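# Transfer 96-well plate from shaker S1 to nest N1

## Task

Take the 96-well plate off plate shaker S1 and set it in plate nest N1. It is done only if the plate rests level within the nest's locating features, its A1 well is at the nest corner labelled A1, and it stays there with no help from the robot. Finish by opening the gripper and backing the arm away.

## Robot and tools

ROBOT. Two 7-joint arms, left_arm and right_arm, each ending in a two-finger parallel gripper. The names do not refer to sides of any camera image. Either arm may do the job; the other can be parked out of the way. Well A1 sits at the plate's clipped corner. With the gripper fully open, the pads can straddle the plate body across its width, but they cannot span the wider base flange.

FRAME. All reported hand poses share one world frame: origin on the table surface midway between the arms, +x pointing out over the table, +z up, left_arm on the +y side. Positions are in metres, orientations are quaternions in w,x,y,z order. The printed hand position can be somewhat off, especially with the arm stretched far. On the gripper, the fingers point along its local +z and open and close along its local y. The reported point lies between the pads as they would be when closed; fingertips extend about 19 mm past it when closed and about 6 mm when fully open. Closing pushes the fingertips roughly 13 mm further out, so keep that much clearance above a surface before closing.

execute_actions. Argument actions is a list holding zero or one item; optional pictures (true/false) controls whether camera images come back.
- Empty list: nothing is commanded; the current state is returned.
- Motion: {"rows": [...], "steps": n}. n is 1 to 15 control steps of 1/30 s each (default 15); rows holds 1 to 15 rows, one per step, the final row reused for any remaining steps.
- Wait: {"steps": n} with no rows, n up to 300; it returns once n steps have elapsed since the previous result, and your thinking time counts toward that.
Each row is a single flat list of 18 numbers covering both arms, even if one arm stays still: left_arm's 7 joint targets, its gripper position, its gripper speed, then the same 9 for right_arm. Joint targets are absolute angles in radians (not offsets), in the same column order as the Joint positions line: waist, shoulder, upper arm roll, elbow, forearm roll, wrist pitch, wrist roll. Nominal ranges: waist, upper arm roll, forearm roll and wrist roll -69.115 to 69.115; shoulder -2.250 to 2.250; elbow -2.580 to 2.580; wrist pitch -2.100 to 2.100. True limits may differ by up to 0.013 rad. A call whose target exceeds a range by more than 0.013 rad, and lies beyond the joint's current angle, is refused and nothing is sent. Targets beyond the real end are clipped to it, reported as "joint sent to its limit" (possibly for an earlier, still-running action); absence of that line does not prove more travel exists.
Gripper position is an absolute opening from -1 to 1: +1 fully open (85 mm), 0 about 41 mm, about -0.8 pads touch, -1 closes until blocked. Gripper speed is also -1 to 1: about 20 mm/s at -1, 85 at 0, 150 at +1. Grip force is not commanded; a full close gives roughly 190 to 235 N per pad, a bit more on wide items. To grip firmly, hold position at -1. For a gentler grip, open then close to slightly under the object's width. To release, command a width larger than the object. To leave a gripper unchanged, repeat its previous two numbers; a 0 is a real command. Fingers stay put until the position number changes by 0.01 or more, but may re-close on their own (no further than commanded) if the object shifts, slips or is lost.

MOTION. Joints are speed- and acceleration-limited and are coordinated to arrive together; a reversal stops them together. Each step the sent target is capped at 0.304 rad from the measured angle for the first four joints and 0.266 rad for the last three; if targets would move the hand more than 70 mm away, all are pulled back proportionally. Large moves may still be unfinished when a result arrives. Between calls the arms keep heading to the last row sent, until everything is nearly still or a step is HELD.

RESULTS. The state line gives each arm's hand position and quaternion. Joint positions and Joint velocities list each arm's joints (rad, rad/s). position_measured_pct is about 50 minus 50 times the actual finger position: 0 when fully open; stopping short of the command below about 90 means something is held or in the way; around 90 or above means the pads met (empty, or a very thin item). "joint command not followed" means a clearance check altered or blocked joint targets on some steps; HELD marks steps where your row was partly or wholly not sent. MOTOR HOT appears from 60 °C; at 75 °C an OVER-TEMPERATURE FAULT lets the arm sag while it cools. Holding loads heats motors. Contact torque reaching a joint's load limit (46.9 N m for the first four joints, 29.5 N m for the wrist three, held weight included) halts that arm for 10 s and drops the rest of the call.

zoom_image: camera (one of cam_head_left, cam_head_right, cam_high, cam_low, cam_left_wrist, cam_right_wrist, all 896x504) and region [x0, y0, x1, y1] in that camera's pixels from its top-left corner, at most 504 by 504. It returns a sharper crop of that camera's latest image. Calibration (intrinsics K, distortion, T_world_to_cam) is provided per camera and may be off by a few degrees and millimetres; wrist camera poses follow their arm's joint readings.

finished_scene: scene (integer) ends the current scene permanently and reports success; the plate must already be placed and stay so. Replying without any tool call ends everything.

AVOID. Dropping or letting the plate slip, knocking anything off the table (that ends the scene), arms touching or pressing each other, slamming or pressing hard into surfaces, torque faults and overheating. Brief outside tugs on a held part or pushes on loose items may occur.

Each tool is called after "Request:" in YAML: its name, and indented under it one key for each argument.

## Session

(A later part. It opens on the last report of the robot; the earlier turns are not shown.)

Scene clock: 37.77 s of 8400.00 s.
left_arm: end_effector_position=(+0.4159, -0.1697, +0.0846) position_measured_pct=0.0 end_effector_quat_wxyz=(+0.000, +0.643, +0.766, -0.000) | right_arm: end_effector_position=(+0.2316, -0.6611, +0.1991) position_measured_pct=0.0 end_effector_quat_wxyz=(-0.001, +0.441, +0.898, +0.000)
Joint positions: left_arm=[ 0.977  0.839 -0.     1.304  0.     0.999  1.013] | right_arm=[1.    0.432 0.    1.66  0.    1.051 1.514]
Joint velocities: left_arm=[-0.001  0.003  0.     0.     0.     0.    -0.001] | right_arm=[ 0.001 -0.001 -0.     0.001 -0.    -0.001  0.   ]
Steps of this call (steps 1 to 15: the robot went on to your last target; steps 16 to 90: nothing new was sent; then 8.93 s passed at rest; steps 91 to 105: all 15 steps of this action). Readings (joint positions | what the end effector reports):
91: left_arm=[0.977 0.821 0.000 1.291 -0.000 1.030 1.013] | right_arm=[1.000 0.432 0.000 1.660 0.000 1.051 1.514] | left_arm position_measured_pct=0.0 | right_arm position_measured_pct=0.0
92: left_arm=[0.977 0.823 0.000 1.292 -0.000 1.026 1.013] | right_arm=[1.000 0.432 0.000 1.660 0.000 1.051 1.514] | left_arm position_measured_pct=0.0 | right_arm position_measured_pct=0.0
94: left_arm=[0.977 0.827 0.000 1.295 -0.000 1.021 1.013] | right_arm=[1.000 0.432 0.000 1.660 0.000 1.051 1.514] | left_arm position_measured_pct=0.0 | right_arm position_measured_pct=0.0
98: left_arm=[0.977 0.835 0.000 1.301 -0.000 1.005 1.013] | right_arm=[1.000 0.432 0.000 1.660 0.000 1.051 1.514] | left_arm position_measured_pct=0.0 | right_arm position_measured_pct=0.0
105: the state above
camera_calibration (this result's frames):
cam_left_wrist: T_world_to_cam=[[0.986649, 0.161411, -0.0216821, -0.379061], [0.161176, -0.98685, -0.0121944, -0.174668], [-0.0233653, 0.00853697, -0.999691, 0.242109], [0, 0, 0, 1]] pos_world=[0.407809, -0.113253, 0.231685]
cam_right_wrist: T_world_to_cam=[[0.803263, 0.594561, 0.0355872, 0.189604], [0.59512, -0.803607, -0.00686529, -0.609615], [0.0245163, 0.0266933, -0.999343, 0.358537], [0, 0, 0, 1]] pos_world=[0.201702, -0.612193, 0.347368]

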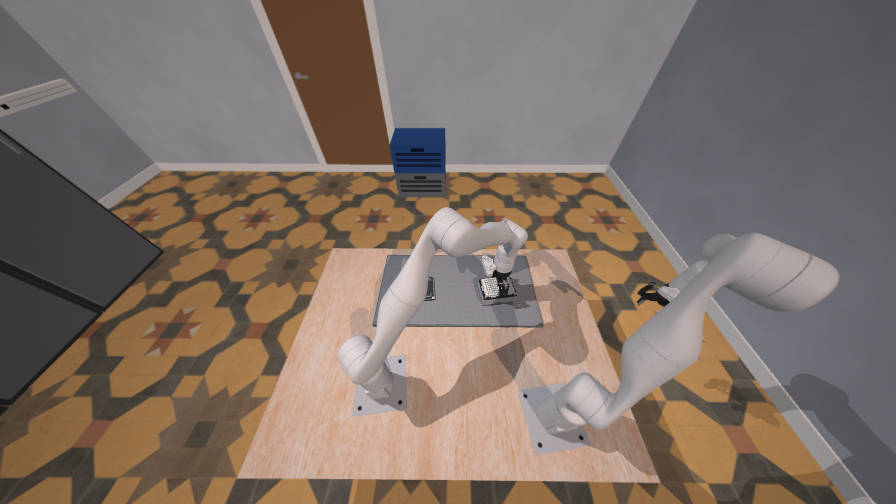

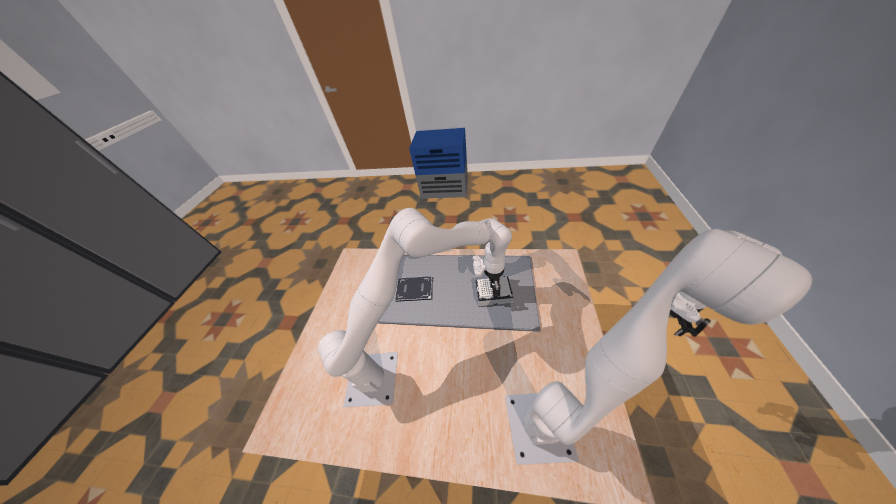

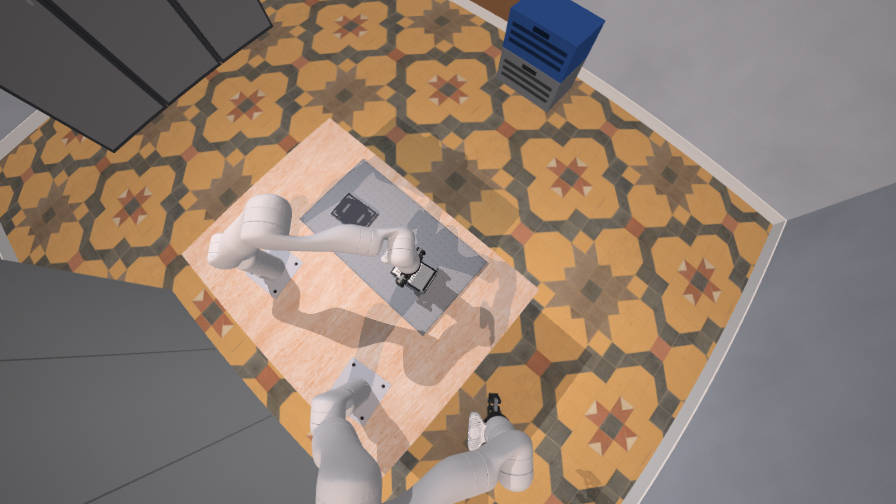

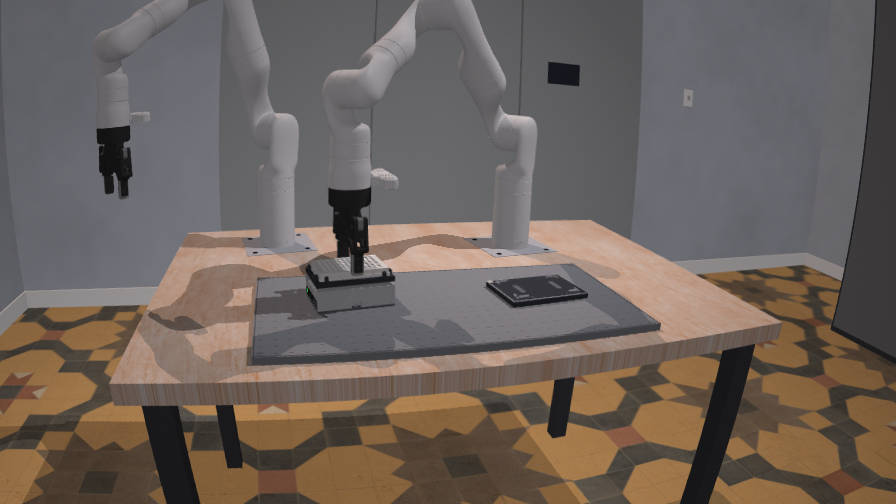

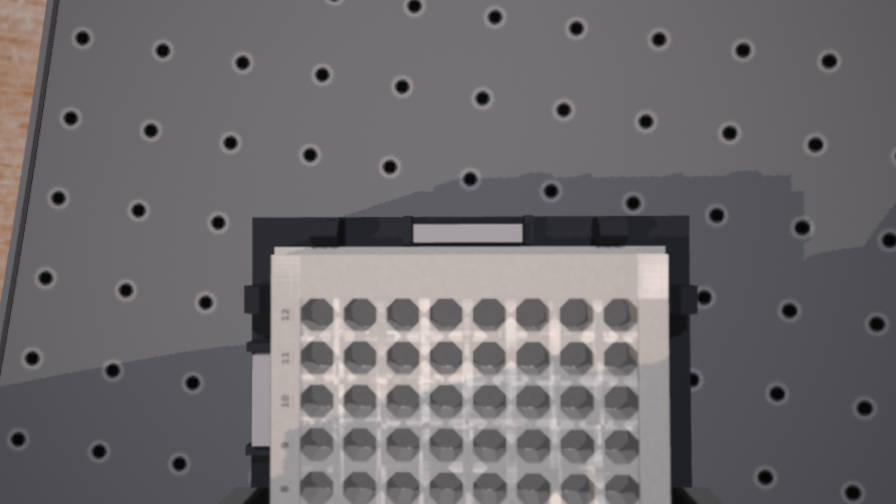

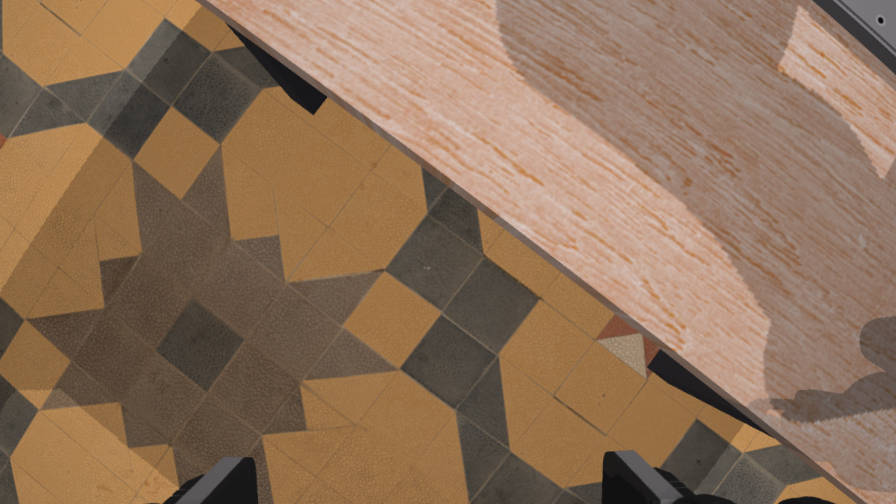

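Request:
execute_actions:
  actions:
    - {"rows":[[0.9766,0.839,0,1.3037,0,0.9989,1.013,-1,-1,1.0,0.432,0,1.66,0,1.051,1.514,1,0]],"steps":10}
  pictures: false

Request:
execute_actions:
  actions:
    - {"rows":[[0.9766,0.837,0,1.3023,0,1.0023,1.013,-1,-1,1.0,0.432,0,1.66,0,1.051,1.514,1,0]],"steps":15}
  pictures: false

Request:
execute_actions:
  actions:
    - {"rows":[[0.9766,0.8327,0,1.2993,0,1.0096,1.013,-1,-1,1.0,0.432,0,1.66,0,1.051,1.514,1,0],[0.9766,0.8327,0,1.2993,0,1.0096,1.013,-1,-1,1.0,0.432,0,1.66,0,1.051,1.514,1,0],[0.9766,0.8327,0,1.2993,0,1.0096,1.013,-1,-1,1.0,0.432,0,1.66,0,1.051,1.514,1,0],[0.9766,0.8201,0,1.2903,0,1.0312,1.013,-1,-1,1.0,0.432,0,1.66,0,1.051,1.514,1,0],[0.9766,0.8201,0,1.2903,0,1.0312,1.013,-1,-1,1.0,0.432,0,1.66,0,1.051,1.514,1,0],[0.9766,0.8201,0,1.2903,0,1.0312,1.013,-1,-1,1.0,0.432,0,1.66,0,1.051,1.514,1,0],[0.9766,0.784,0,1.257,0,1.1,1.013,-1,-1,1.0,0.432,0,1.66,0,1.051,1.514,1,0]],"steps":13}
  pictures: false

Request:
execute_actions:
  actions:
    - {"rows":[[0.66,0.62,0,1.6,0,0.92,0.68,-1,-1,1.0,0.432,0,1.66,0,1.051,1.514,1,0]]}
  pictures: false

Request:
execute_actions:
  actions:
    - {"rows":[[0.34,0.5294,0,1.9754,0,0.6368,0.283,-1,-1,1.0,0.432,0,1.66,0,1.051,1.514,1,0]]}
  pictures: false

Request:
execute_actions:
  actions:
    - {"steps":22}

Scene clock: 52.90 s of 8400.00 s.
left_arm: end_effector_position=(+0.4159, -0.1698, +0.0850) position_measured_pct=4.8 end_effector_quat_wxyz=(+0.000, +0.643, +0.766, -0.000) | right_arm: end_effector_position=(+0.2316, -0.6611, +0.1991) position_measured_pct=0.0 end_effector_quat_wxyz=(-0.001, +0.441, +0.898, +0.000)
Joint positions: left_arm=[ 0.977  0.838  0.     1.304 -0.     0.999  1.013] | right_arm=[1.    0.432 0.    1.66  0.    1.051 1.514]
Joint velocities: left_arm=[-0.    -0.007  0.001 -0.    -0.     0.004  0.001] | right_arm=[-0.001 -0.     0.     0.001 -0.001  0.     0.   ]
Steps of this call (steps 1 to 15: the robot went on to your last target; steps 16 to 90: nothing new was sent; then 11.80 s passed at rest; steps 91 to 100: all 10 steps of this action). Readings (joint positions | what the end effector reports):
91: left_arm=[0.977 0.839 0.000 1.304 0.000 0.999 1.013] | right_arm=[1.000 0.432 0.000 1.660 0.000 1.051 1.514] | left_arm position_measured_pct=0.0 | right_arm position_measured_pct=0.0
92: left_arm=[0.977 0.839 0.000 1.304 0.000 0.999 1.013] | right_arm=[1.000 0.432 0.000 1.660 0.000 1.051 1.514] | left_arm position_measured_pct=0.0 | right_arm position_measured_pct=0.0
94: left_arm=[0.977 0.839 0.000 1.304 0.000 0.999 1.013] | right_arm=[1.000 0.432 0.000 1.660 0.000 1.051 1.514] | left_arm position_measured_pct=1.2 | right_arm position_measured_pct=0.0
98: left_arm=[0.977 0.839 0.000 1.304 0.000 0.999 1.013] | right_arm=[1.000 0.432 0.000 1.660 0.000 1.051 1.514] | left_arm position_measured_pct=4.0 | right_arm position_measured_pct=0.0
100: the state above

Scene clock: 53.40 s of 8400.00 s.
left_arm: end_effector_position=(+0.4159, -0.1697, +0.0867) position_measured_pct=10.3 end_effector_quat_wxyz=(+0.000, +0.643, +0.766, -0.000) | right_arm: end_effector_position=(+0.2316, -0.6611, +0.1991) position_measured_pct=0.0 end_effector_quat_wxyz=(-0.001, +0.441, +0.898, +0.000)
Joint positions: left_arm=[ 0.977  0.836  0.     1.302 -0.     1.003  1.013] | right_arm=[1.    0.432 0.    1.66  0.    1.051 1.514]
Joint velocities: left_arm=[ 0.    -0.005  0.001 -0.    -0.002  0.002 -0.001] | right_arm=[-0.    -0.001  0.    -0.002 -0.    -0.     0.   ]
Steps of this call (steps 1 to 15: all 15 steps of this action). Readings (joint positions | what the end effector reports):
1: left_arm=[0.977 0.838 0.000 1.303 -0.000 1.000 1.013] | right_arm=[1.000 0.432 0.000 1.660 0.000 1.051 1.514] | left_arm position_measured_pct=5.2 | right_arm position_measured_pct=0.0
2: left_arm=[0.977 0.837 0.000 1.303 0.000 1.001 1.013] | right_arm=[1.000 0.432 0.000 1.660 0.000 1.051 1.514] | left_arm position_measured_pct=5.6 | right_arm position_measured_pct=0.0
4: left_arm=[0.977 0.837 0.000 1.302 -0.000 1.002 1.013] | right_arm=[1.000 0.432 -0.000 1.660 0.000 1.051 1.514] | left_arm position_measured_pct=6.3 | right_arm position_measured_pct=0.0
8: left_arm=[0.977 0.837 0.000 1.302 0.000 1.002 1.013] | right_arm=[1.000 0.432 0.000 1.660 0.000 1.051 1.514] | left_arm position_measured_pct=7.9 | right_arm position_measured_pct=0.0
15: the state above

Scene clock: 53.83 s of 8400.00 s.
left_arm: end_effector_position=(+0.4160, -0.1699, +0.1282) position_measured_pct=11.1 end_effector_quat_wxyz=(+0.000, +0.643, +0.766, -0.000) | right_arm: end_effector_position=(+0.2316, -0.6611, +0.1991) position_measured_pct=0.0 end_effector_quat_wxyz=(-0.001, +0.441, +0.898, +0.000)
Joint positions: left_arm=[0.977 0.785 0.    1.257 0.    1.098 1.013] | right_arm=[1.    0.432 0.    1.66  0.    1.051 1.514]
Joint velocities: left_arm=[-0.    -0.012 -0.002 -0.01   0.001  0.036 -0.002] | right_arm=[-0.001  0.001  0.    -0.001  0.     0.    -0.   ]
Steps of this call (steps 1 to 13: all 13 steps of this action). Readings (joint positions | what the end effector reports):
1: left_arm=[0.977 0.835 0.000 1.302 -0.000 1.004 1.013] | right_arm=[1.000 0.432 0.000 1.660 0.000 1.051 1.514] | left_arm position_measured_pct=10.3 | right_arm position_measured_pct=0.0
2: left_arm=[0.977 0.834 0.000 1.301 -0.000 1.006 1.013] | right_arm=[1.000 0.432 0.000 1.660 0.000 1.051 1.514] | left_arm position_measured_pct=10.7 | right_arm position_measured_pct=0.0
4: left_arm=[0.977 0.832 -0.000 1.299 0.000 1.010 1.013] | right_arm=[1.000 0.432 0.000 1.660 0.000 1.051 1.514] | left_arm position_measured_pct=11.1 | right_arm position_measured_pct=0.0
8: left_arm=[0.977 0.813 -0.000 1.285 0.000 1.043 1.013] | right_arm=[1.000 0.432 0.000 1.660 0.000 1.051 1.514] | left_arm position_measured_pct=11.1 | right_arm position_measured_pct=0.0
13: the state above

Scene clock: 54.33 s of 8400.00 s.
left_arm: end_effector_position=(+0.4656, -0.0096, +0.1264) position_measured_pct=11.1 end_effector_quat_wxyz=(+0.001, +0.648, +0.761, +0.001) | right_arm: end_effector_position=(+0.2316, -0.6611, +0.1991) position_measured_pct=0.0 end_effector_quat_wxyz=(-0.001, +0.441, +0.898, +0.000)
Joint positions: left_arm=[ 0.692  0.637 -0.002  1.565 -0.001  0.937  0.715] | right_arm=[1.    0.432 0.    1.66  0.    1.051 1.514]
Joint velocities: left_arm=[-0.435 -0.216 -0.027  0.524 -0.011 -0.262 -0.548] | right_arm=[-0.     0.     0.     0.     0.    -0.001  0.   ]
Steps of this call (steps 1 to 15: all 15 steps of this action). Readings (joint positions | what the end effector reports):
1: left_arm=[0.975 0.784 0.000 1.258 0.000 1.098 1.012] | right_arm=[1.000 0.432 0.000 1.660 0.000 1.051 1.514] | left_arm position_measured_pct=11.1 | right_arm position_measured_pct=0.0
2: left_arm=[0.969 0.780 0.002 1.264 0.001 1.095 1.008] | right_arm=[1.000 0.432 0.000 1.660 0.000 1.051 1.514] | left_arm position_measured_pct=11.1 | right_arm position_measured_pct=0.0
4: left_arm=[0.940 0.763 0.004 1.291 0.002 1.078 0.985] | right_arm=[1.000 0.432 0.000 1.660 0.000 1.051 1.514] | left_arm position_measured_pct=11.1 | right_arm position_measured_pct=0.0
8: left_arm=[0.845 0.714 0.001 1.390 0.000 1.025 0.894] | right_arm=[1.000 0.432 0.000 1.660 0.000 1.051 1.514] | left_arm position_measured_pct=11.1 | right_arm position_measured_pct=0.0
15: the state above

Scene clock: 54.83 s of 8400.00 s.
left_arm: end_effector_position=(+0.4400, +0.1623, +0.0859) position_measured_pct=11.1 end_effector_quat_wxyz=(-0.000, +0.676, +0.737, +0.001) | right_arm: end_effector_position=(+0.2316, -0.6611, +0.1991) position_measured_pct=0.0 end_effector_quat_wxyz=(-0.001, +0.441, +0.898, +0.000)
Joint positions: left_arm=[ 0.363  0.537 -0.002  1.95  -0.001  0.655  0.313] | right_arm=[1.    0.432 0.    1.66  0.    1.051 1.514]
Joint velocities: left_arm=[-0.33  -0.091 -0.005  0.456 -0.001 -0.325 -0.566] | right_arm=[ 0.001  0.    -0.    -0.     0.     0.001  0.   ]
Steps of this call (steps 1 to 15: all 15 steps of this action). Readings (joint positions | what the end effector reports):
1: left_arm=[0.677 0.630 -0.002 1.582 -0.001 0.929 0.697] | right_arm=[1.000 0.432 0.000 1.660 0.000 1.051 1.514] | left_arm position_measured_pct=11.1 | right_arm position_measured_pct=0.0
2: left_arm=[0.657 0.621 0.000 1.603 0.000 0.916 0.678] | right_arm=[1.000 0.432 0.000 1.660 0.000 1.051 1.514] | left_arm position_measured_pct=11.1 | right_arm position_measured_pct=0.0
4: left_arm=[0.604 0.604 0.002 1.654 0.001 0.878 0.634] | right_arm=[1.000 0.432 0.000 1.660 0.000 1.051 1.514] | left_arm position_measured_pct=11.1 | right_arm position_measured_pct=0.0
8: left_arm=[0.506 0.577 -0.001 1.766 -0.000 0.786 0.531] | right_arm=[1.000 0.432 0.000 1.660 0.000 1.051 1.514] | left_arm position_measured_pct=11.1 | right_arm position_measured_pct=0.0
15: the state above

Scene clock: 55.57 s of 8400.00 s.
left_arm: end_effector_position=(+0.4351, +0.1718, +0.0839) position_measured_pct=11.1 end_effector_quat_wxyz=(-0.000, +0.678, +0.735, -0.000) | right_arm: end_effector_position=(+0.2316, -0.6611, +0.1991) position_measured_pct=0.0 end_effector_quat_wxyz=(-0.001, +0.441, +0.898, +0.000)
Joint positions: left_arm=[ 0.34   0.529 -0.     1.975 -0.     0.637  0.283] | right_arm=[1.    0.432 0.    1.66  0.    1.051 1.514]
Joint velocities: left_arm=[-0.    -0.     0.     0.     0.002  0.001 -0.   ] | right_arm=[ 0.001  0.    -0.     0.001 -0.    -0.001 -0.   ]
Steps of this call (steps 1 to 22: the robot went on to your last target). Readings (joint positions | what the end effector reports):
1: left_arm=[0.354 0.534 -0.002 1.962 -0.001 0.646 0.297] | right_arm=[1.000 0.432 0.000 1.660 0.000 1.051 1.514] | left_arm position_measured_pct=11.1 | right_arm position_measured_pct=0.0
2: left_arm=[0.349 0.533 -0.002 1.970 -0.001 0.641 0.287] | right_arm=[1.000 0.432 0.000 1.660 0.000 1.051 1.514] | left_arm position_measured_pct=11.1 | right_arm position_measured_pct=0.0
4: left_arm=[0.346 0.532 -0.001 1.974 -0.000 0.638 0.283] | right_arm=[1.000 0.432 0.000 1.660 -0.000 1.051 1.514] | left_arm position_measured_pct=11.1 | right_arm position_measured_pct=0.0
8: left_arm=[0.342 0.530 -0.000 1.975 -0.000 0.637 0.283] | right_arm=[1.000 0.432 0.000 1.660 0.000 1.051 1.514] | left_arm position_measured_pct=11.1 | right_arm position_measured_pct=0.0
22: the state above
camera_calibration (this result's frames):
cam_left_wrist: T_world_to_cam=[[0.997403, 0.0686603, -0.0217541, -0.441902], [0.0684045, -0.997582, -0.0122916, 0.201463], [-0.0225454, 0.0107716, -0.999688, 0.238212], [0, 0, 0, 1]] pos_world=[0.432344, 0.228751, 0.231]
cam_right_wrist: T_world_to_cam=[[0.803263, 0.594561, 0.0355871, 0.189604], [0.59512, -0.803607, -0.00686536, -0.609615], [0.0245162, 0.0266933, -0.999343, 0.358537], [0, 0, 0, 1]] pos_world=[0.201702, -0.612193, 0.347368]

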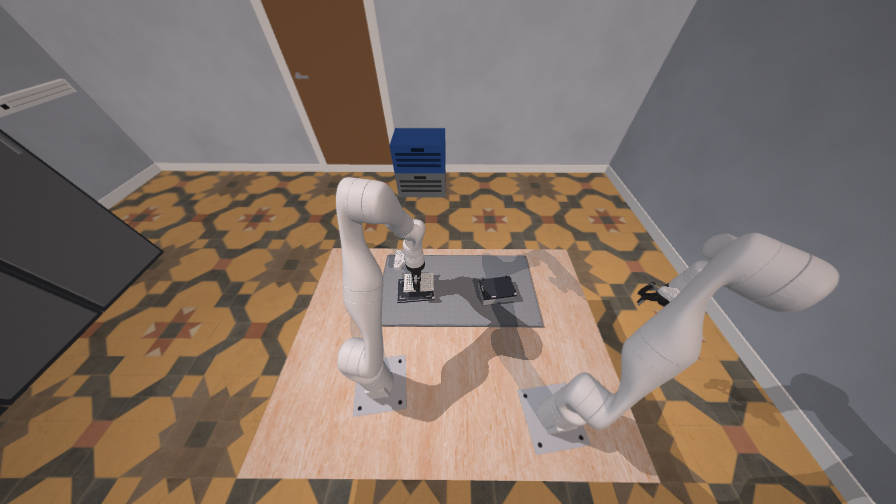

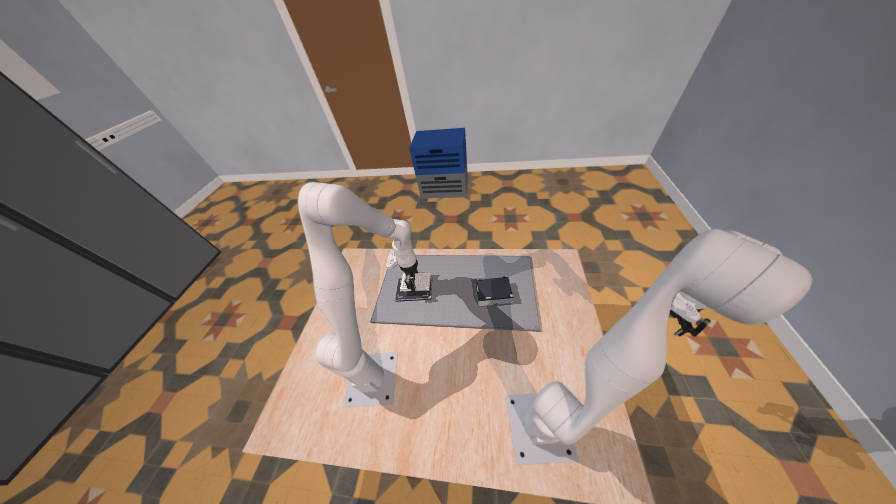

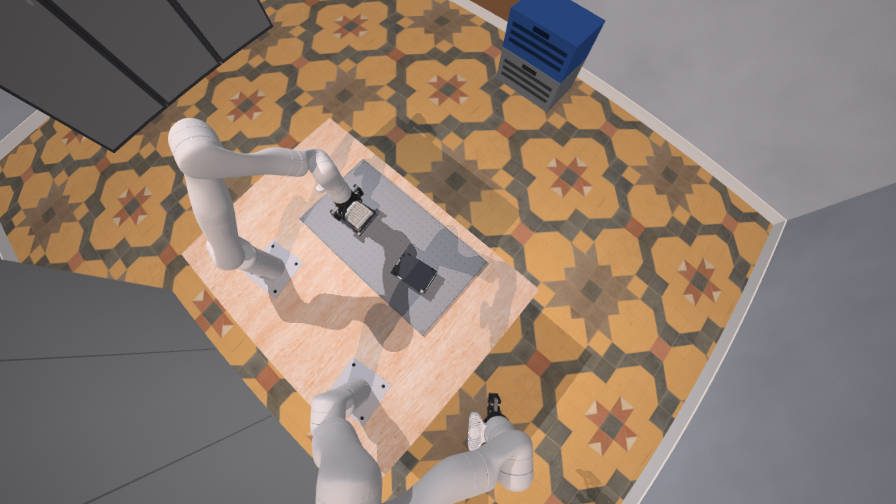

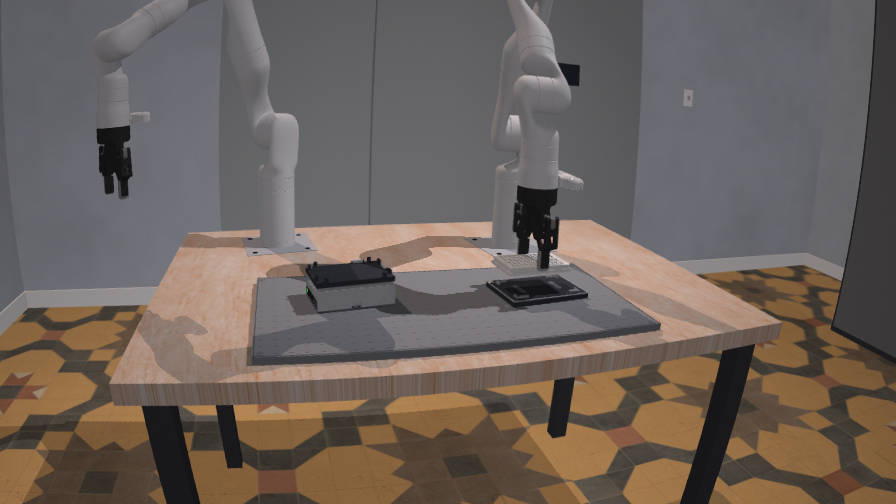

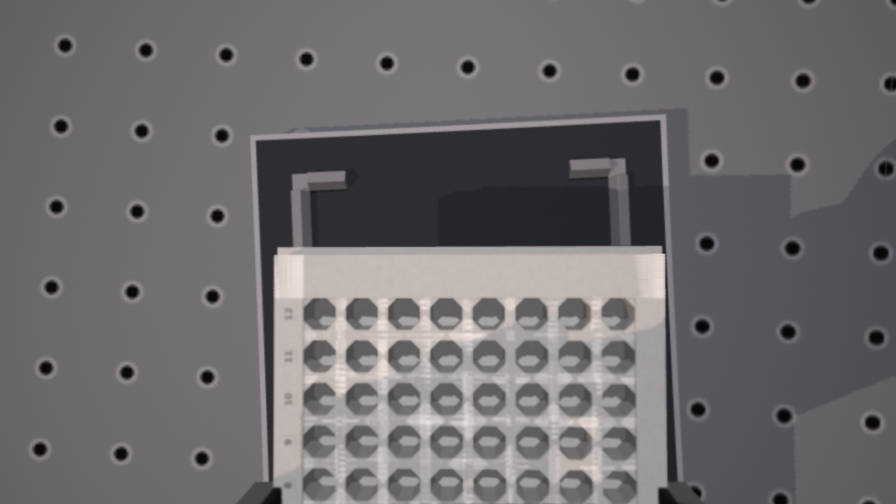

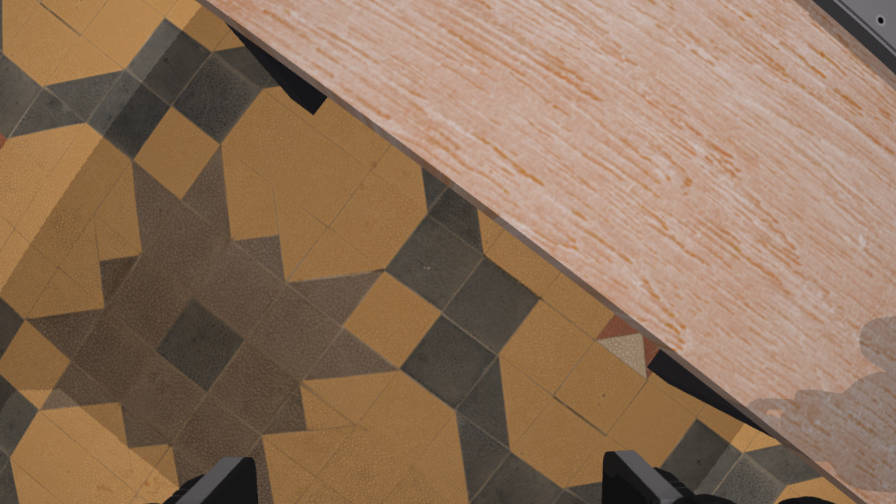

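Request:
execute_actions:
  actions:
    - {"rows":[[0.2932,0.5853,0,2.0206,0,0.5357,0.2832,-1,-1,1.0,0.432,0,1.66,0,1.051,1.514,1,0]]}
  pictures: false

Request:
execute_actions:
  actions:
    - {"steps":8}

Request:
zoom_image:
  camera: "cam_left_wrist"
  region: [220, 150, 724, 350]

Scene clock: 68.17 s of 8400.00 s.
left_arm: end_effector_position=(+0.4332, +0.1908, +0.0541) position_measured_pct=11.1 end_effector_quat_wxyz=(+0.000, +0.661, +0.750, +0.000) | right_arm: end_effector_position=(+0.2316, -0.6611, +0.1991) position_measured_pct=0.0 end_effector_quat_wxyz=(-0.001, +0.441, +0.898, +0.000)
Joint positions: left_arm=[ 0.294  0.585 -0.     2.021 -0.     0.536  0.283] | right_arm=[1.    0.432 0.    1.66  0.    1.051 1.514]
Joint velocities: left_arm=[-0.004  0.004 -0.001  0.    -0.001  0.001 -0.   ] | right_arm=[-0.001 -0.    -0.001 -0.    -0.     0.001  0.   ]
Steps of this call (steps 1 to 15: the robot went on to your last target; steps 16 to 90: nothing new was sent; then 9.10 s passed at rest; steps 91 to 105: all 15 steps of this action). Readings (joint positions | what the end effector reports):
91: left_arm=[0.339 0.531 0.000 1.976 0.000 0.635 0.283] | right_arm=[1.000 0.432 0.000 1.660 0.000 1.051 1.514] | left_arm position_measured_pct=11.1 | right_arm position_measured_pct=0.0
92: left_arm=[0.333 0.537 0.001 1.980 0.000 0.626 0.283] | right_arm=[1.000 0.432 0.000 1.660 0.000 1.051 1.514] | left_arm position_measured_pct=11.1 | right_arm position_measured_pct=0.0
94: left_arm=[0.310 0.563 0.002 2.000 0.000 0.581 0.283] | right_arm=[1.000 0.432 0.000 1.660 0.000 1.051 1.514] | left_arm position_measured_pct=11.1 | right_arm position_measured_pct=0.0
98: left_arm=[0.296 0.582 -0.001 2.020 -0.000 0.537 0.283] | right_arm=[1.000 0.432 0.000 1.660 0.000 1.051 1.514] | left_arm position_measured_pct=11.1 | right_arm position_measured_pct=0.0
105: the state above

Scene clock: 68.43 s of 8400.00 s.
left_arm: end_effector_position=(+0.4332, +0.1910, +0.0539) position_measured_pct=11.1 end_effector_quat_wxyz=(+0.000, +0.661, +0.750, +0.000) | right_arm: end_effector_position=(+0.2316, -0.6611, +0.1991) position_measured_pct=0.0 end_effector_quat_wxyz=(-0.001, +0.441, +0.898, +0.000)
Joint positions: left_arm=[ 0.293  0.585 -0.     2.021 -0.     0.536  0.283] | right_arm=[1.    0.432 0.    1.66  0.    1.051 1.514]
Joint velocities: left_arm=[-0.     0.     0.002 -0.    -0.    -0.002  0.   ] | right_arm=[ 0.002 -0.    -0.    -0.002  0.     0.001 -0.   ]
Steps of this call (steps 1 to 8: the robot went on to your last target). Readings (joint positions | what the end effector reports):
1: left_arm=[0.294 0.585 -0.000 2.021 -0.000 0.536 0.283] | right_arm=[1.000 0.432 0.000 1.660 0.000 1.051 1.514] | left_arm position_measured_pct=11.1 | right_arm position_measured_pct=0.0
2: left_arm=[0.293 0.585 -0.000 2.021 -0.000 0.536 0.283] | right_arm=[1.000 0.432 0.000 1.660 0.000 1.051 1.514] | left_arm position_measured_pct=11.1 | right_arm position_measured_pct=0.0
4: left_arm=[0.293 0.585 -0.000 2.021 -0.000 0.536 0.283] | right_arm=[1.000 0.432 0.000 1.660 0.000 1.051 1.514] | left_arm position_measured_pct=11.1 | right_arm position_measured_pct=0.0
8: the state above
camera_calibration (this result's frames):
cam_left_wrist: T_world_to_cam=[[0.993077, 0.115436, -0.0217194, -0.449008], [0.115189, -0.993268, -0.012282, 0.19928], [-0.0229909, 0.00969519, -0.999689, 0.208369], [0, 0, 0, 1]] pos_world=[0.427735, 0.247749, 0.201]
cam_right_wrist: T_world_to_cam=[[0.803263, 0.594561, 0.0355873, 0.189604], [0.59512, -0.803607, -0.00686525, -0.609615], [0.0245164, 0.0266933, -0.999343, 0.358537], [0, 0, 0, 1]] pos_world=[0.201702, -0.612193, 0.347368]

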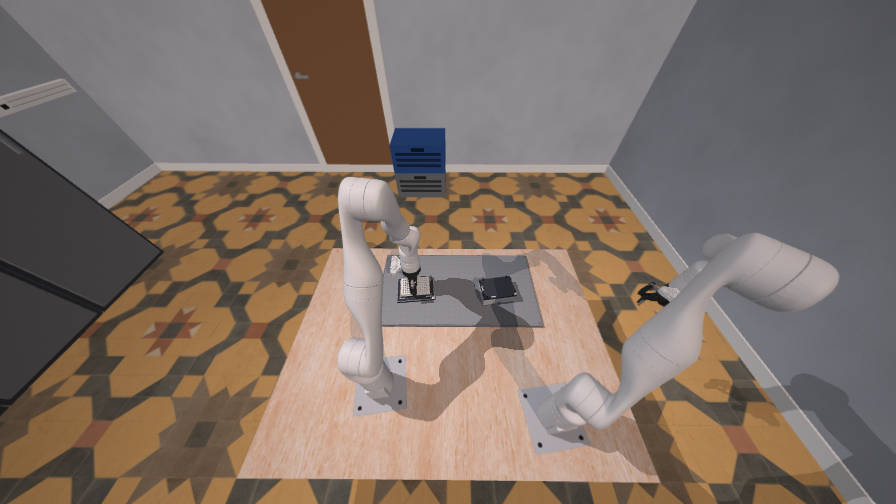

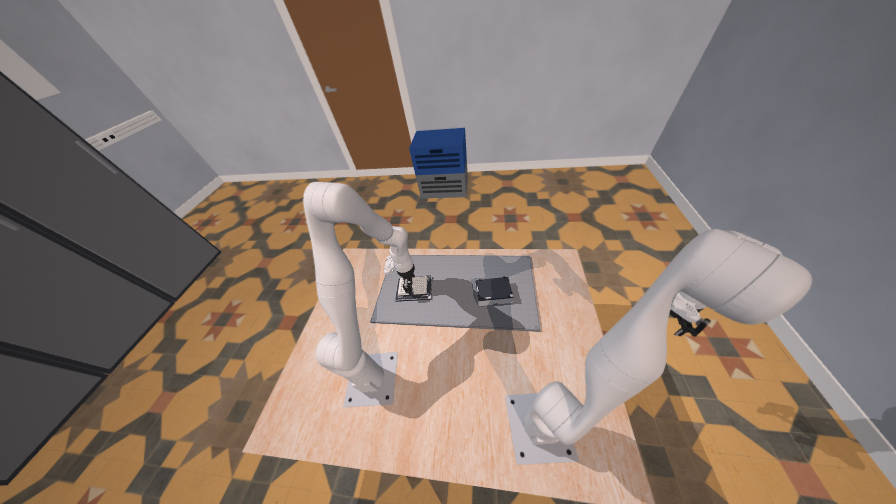

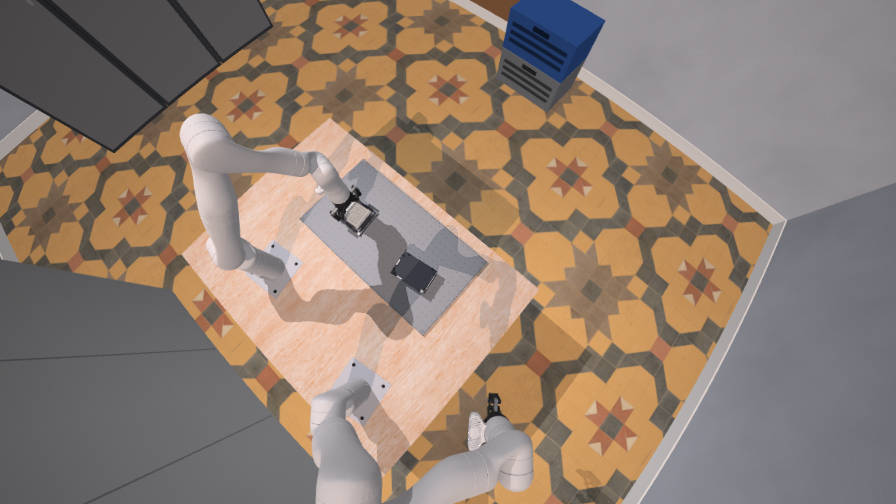

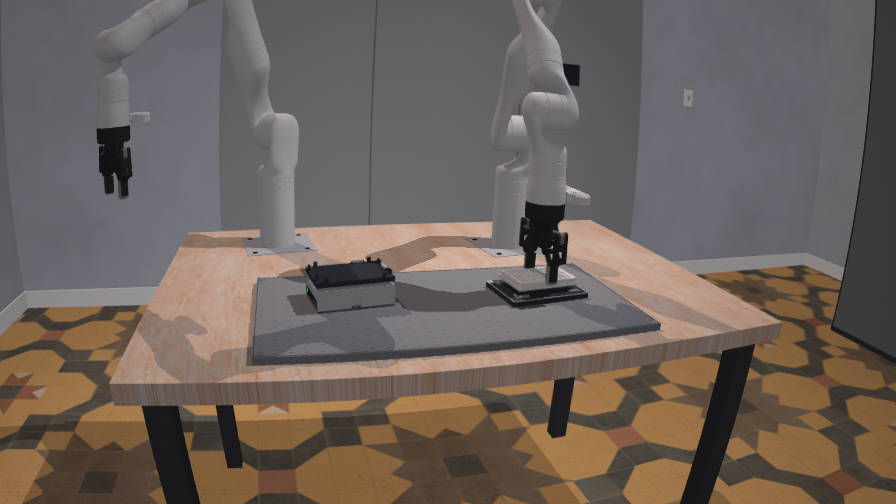

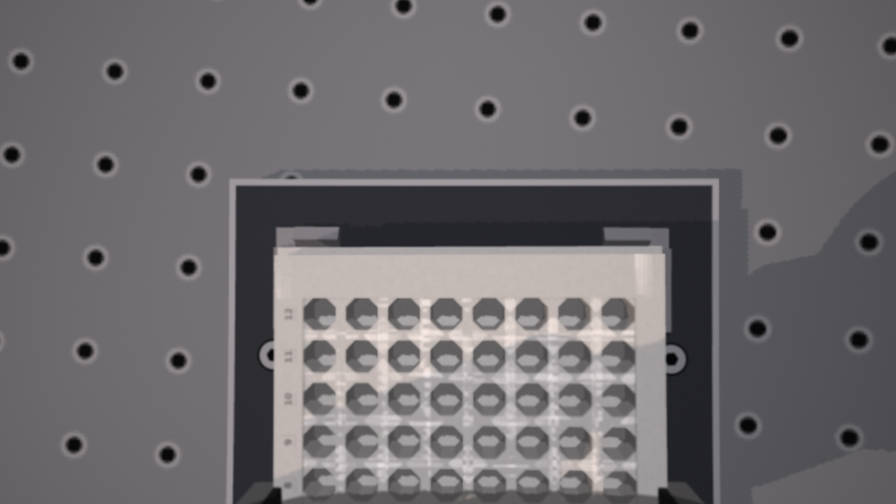

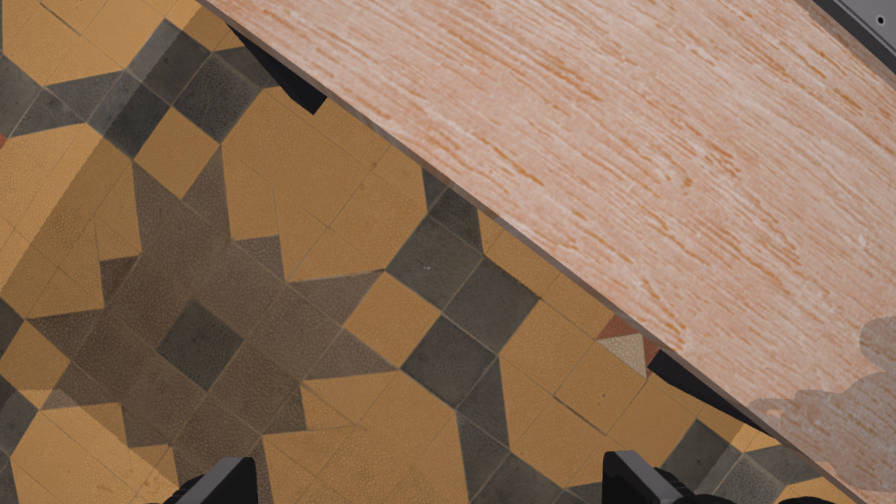

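Region (220, 150, 724, 350) of cam_left_wrist's 896x504 image, scaled by 1.000; it fills the top 200 rows of this view, and the rest is white.

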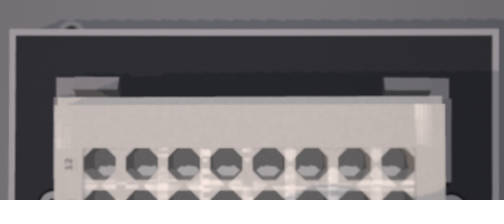

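Request:
execute_actions:
  actions:
    - {"rows":[[0.2916,0.5905,0,2.022,0,0.5291,0.2766,-1,-1,1.0,0.432,0,1.66,0,1.051,1.514,1,0],[0.2916,0.5905,0,2.022,0,0.5291,0.2766,-1,-1,1.0,0.432,0,1.66,0,1.051,1.514,1,0],[0.2916,0.5956,0,2.0235,0,0.5225,0.2766,-1,-1,1.0,0.432,0,1.66,0,1.051,1.514,1,0],[0.2916,0.5956,0,2.0235,0,0.5225,0.2766,-1,-1,1.0,0.432,0,1.66,0,1.051,1.514,1,0],[0.2916,0.5956,0,2.0235,0,0.5225,0.2766,-1,-1,1.0,0.432,0,1.66,0,1.051,1.514,1,0],[0.2916,0.6008,0,2.0249,0,0.5159,0.2766,-1,-1,1.0,0.432,0,1.66,0,1.051,1.514,1,0],[0.2916,0.6008,0,2.0249,0,0.5159,0.2766,-1,-1,1.0,0.432,0,1.66,0,1.051,1.514,1,0],[0.2916,0.6008,0,2.0249,0,0.5159,0.2766,-1,-1,1.0,0.432,0,1.66,0,1.051,1.514,1,0],[0.2916,0.6059,0,2.0263,0,0.5094,0.2766,-1,-1,1.0,0.432,0,1.66,0,1.051,1.514,1,0]]}

Request:
zoom_image:
  camera: "cam_low"
  region: [475, 245, 600, 320]

Scene clock: 85.63 s of 8400.00 s.
left_arm: end_effector_position=(+0.4334, +0.1916, +0.0451) position_measured_pct=11.1 end_effector_quat_wxyz=(+0.000, +0.663, +0.749, +0.000) | right_arm: end_effector_position=(+0.2316, -0.6611, +0.1991) position_measured_pct=0.0 end_effector_quat_wxyz=(-0.001, +0.441, +0.898, +0.000)
Joint positions: left_arm=[ 0.292  0.605 -0.     2.026  0.     0.51   0.277] | right_arm=[1.    0.432 0.    1.66  0.    1.051 1.514]
Joint velocities: left_arm=[ 0.     0.005 -0.001  0.001  0.002 -0.     0.   ] | right_arm=[ 0.002  0.    -0.    -0.     0.    -0.001  0.   ]
Steps of this call (steps 1 to 15: the robot went on to your last target; steps 16 to 90: nothing new was sent; then 13.70 s passed at rest; steps 91 to 105: all 15 steps of this action). Readings (joint positions | what the end effector reports):
91: left_arm=[0.293 0.586 0.000 2.021 0.000 0.535 0.282] | right_arm=[1.000 0.432 0.000 1.660 0.000 1.051 1.514] | left_arm position_measured_pct=11.1 | right_arm position_measured_pct=0.0
92: left_arm=[0.292 0.588 0.000 2.021 0.000 0.532 0.280] | right_arm=[1.000 0.432 0.000 1.660 0.000 1.051 1.514] | left_arm position_measured_pct=11.1 | right_arm position_measured_pct=0.0
94: left_arm=[0.292 0.593 -0.000 2.023 -0.000 0.527 0.277] | right_arm=[1.000 0.432 0.000 1.660 0.000 1.051 1.514] | left_arm position_measured_pct=11.1 | right_arm position_measured_pct=0.0
98: left_arm=[0.292 0.599 -0.000 2.024 0.000 0.518 0.277] | right_arm=[1.000 0.432 0.000 1.660 0.000 1.051 1.514] | left_arm position_measured_pct=11.1 | right_arm position_measured_pct=0.0
105: the state above
camera_calibration (this result's frames):
cam_left_wrist: T_world_to_cam=[[0.993646, 0.1105, -0.0213815, -0.448824], [0.110258, -0.993828, -0.0121906, 0.201992], [-0.0225966, 0.00975565, -0.999697, 0.199374], [0, 0, 0, 1]] pos_world=[0.428206, 0.248395, 0.19218]
cam_right_wrist: T_world_to_cam=[[0.803263, 0.594561, 0.0355872, 0.189604], [0.59512, -0.803607, -0.00686556, -0.609614], [0.0245161, 0.0266935, -0.999343, 0.358537], [0, 0, 0, 1]] pos_world=[0.201702, -0.612192, 0.347368]

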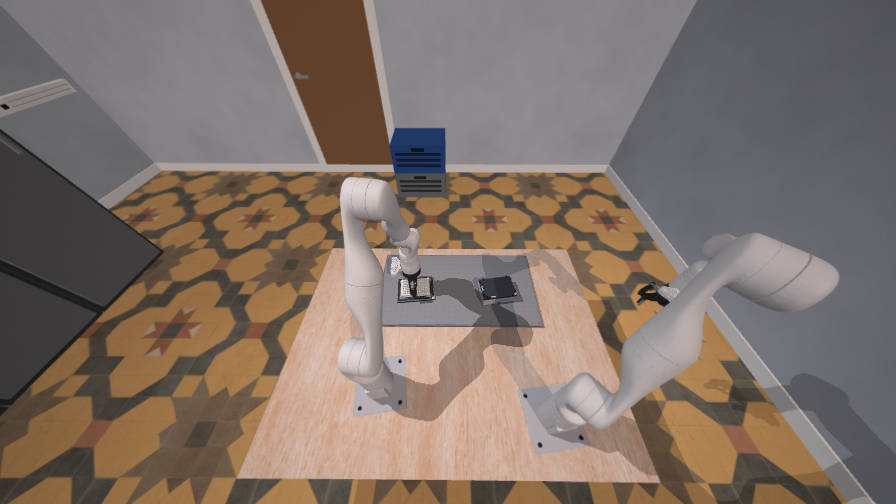

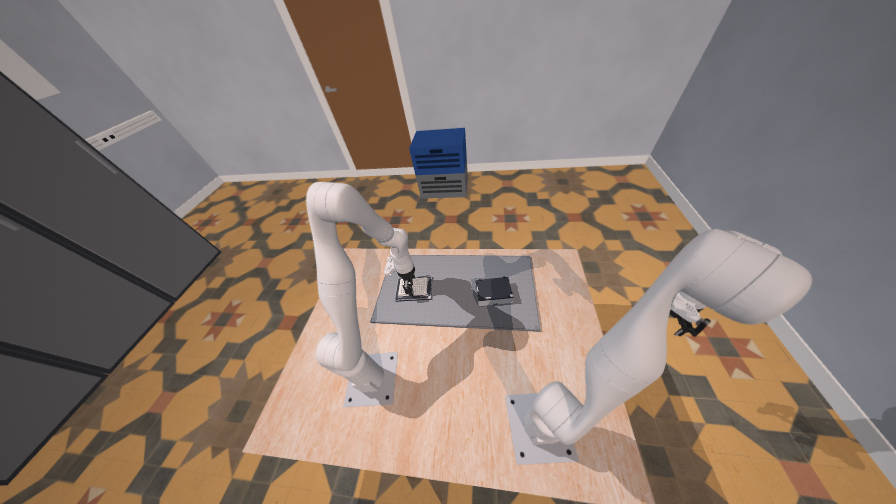

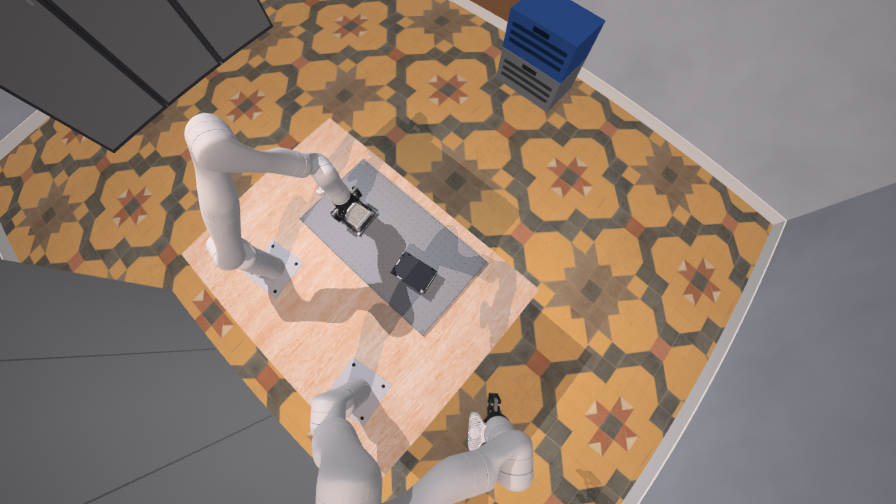

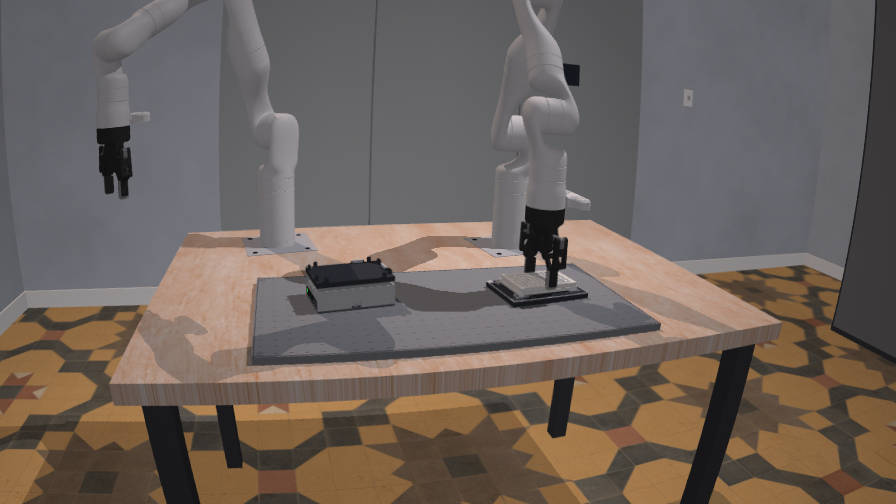

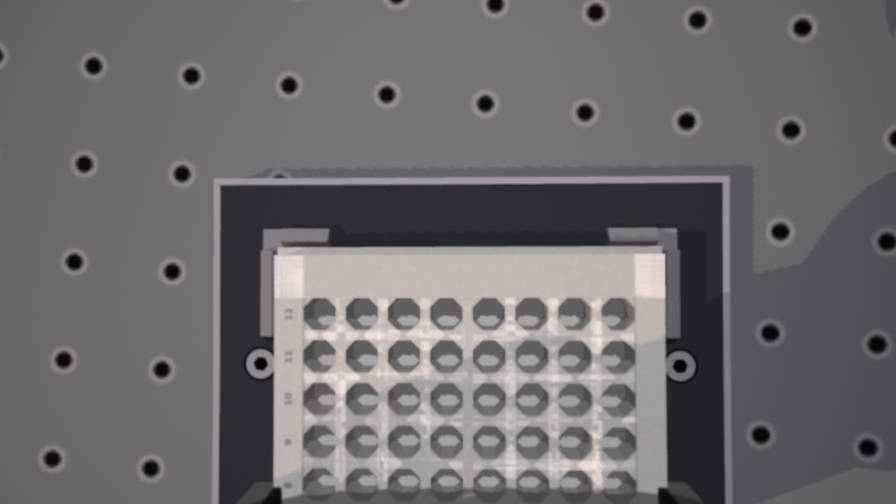

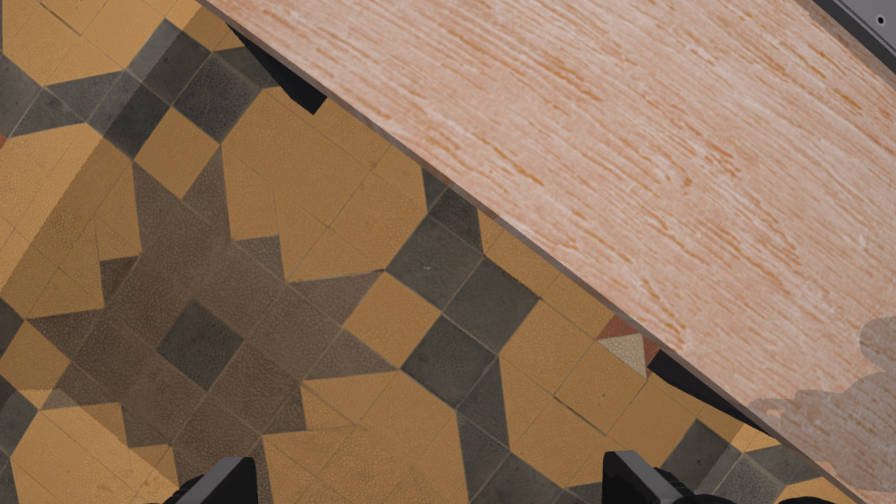

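Region (475, 245, 600, 320) of cam_low's 896x504 image, scaled by 4.032, with more detail than that image has; it fills the top 302 rows of this view, and the rest is white.

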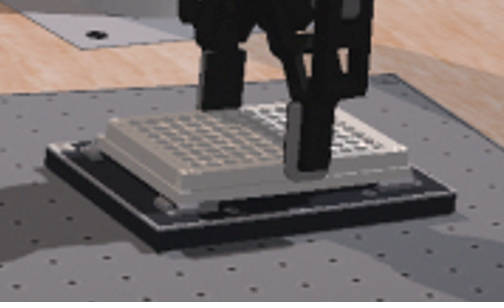

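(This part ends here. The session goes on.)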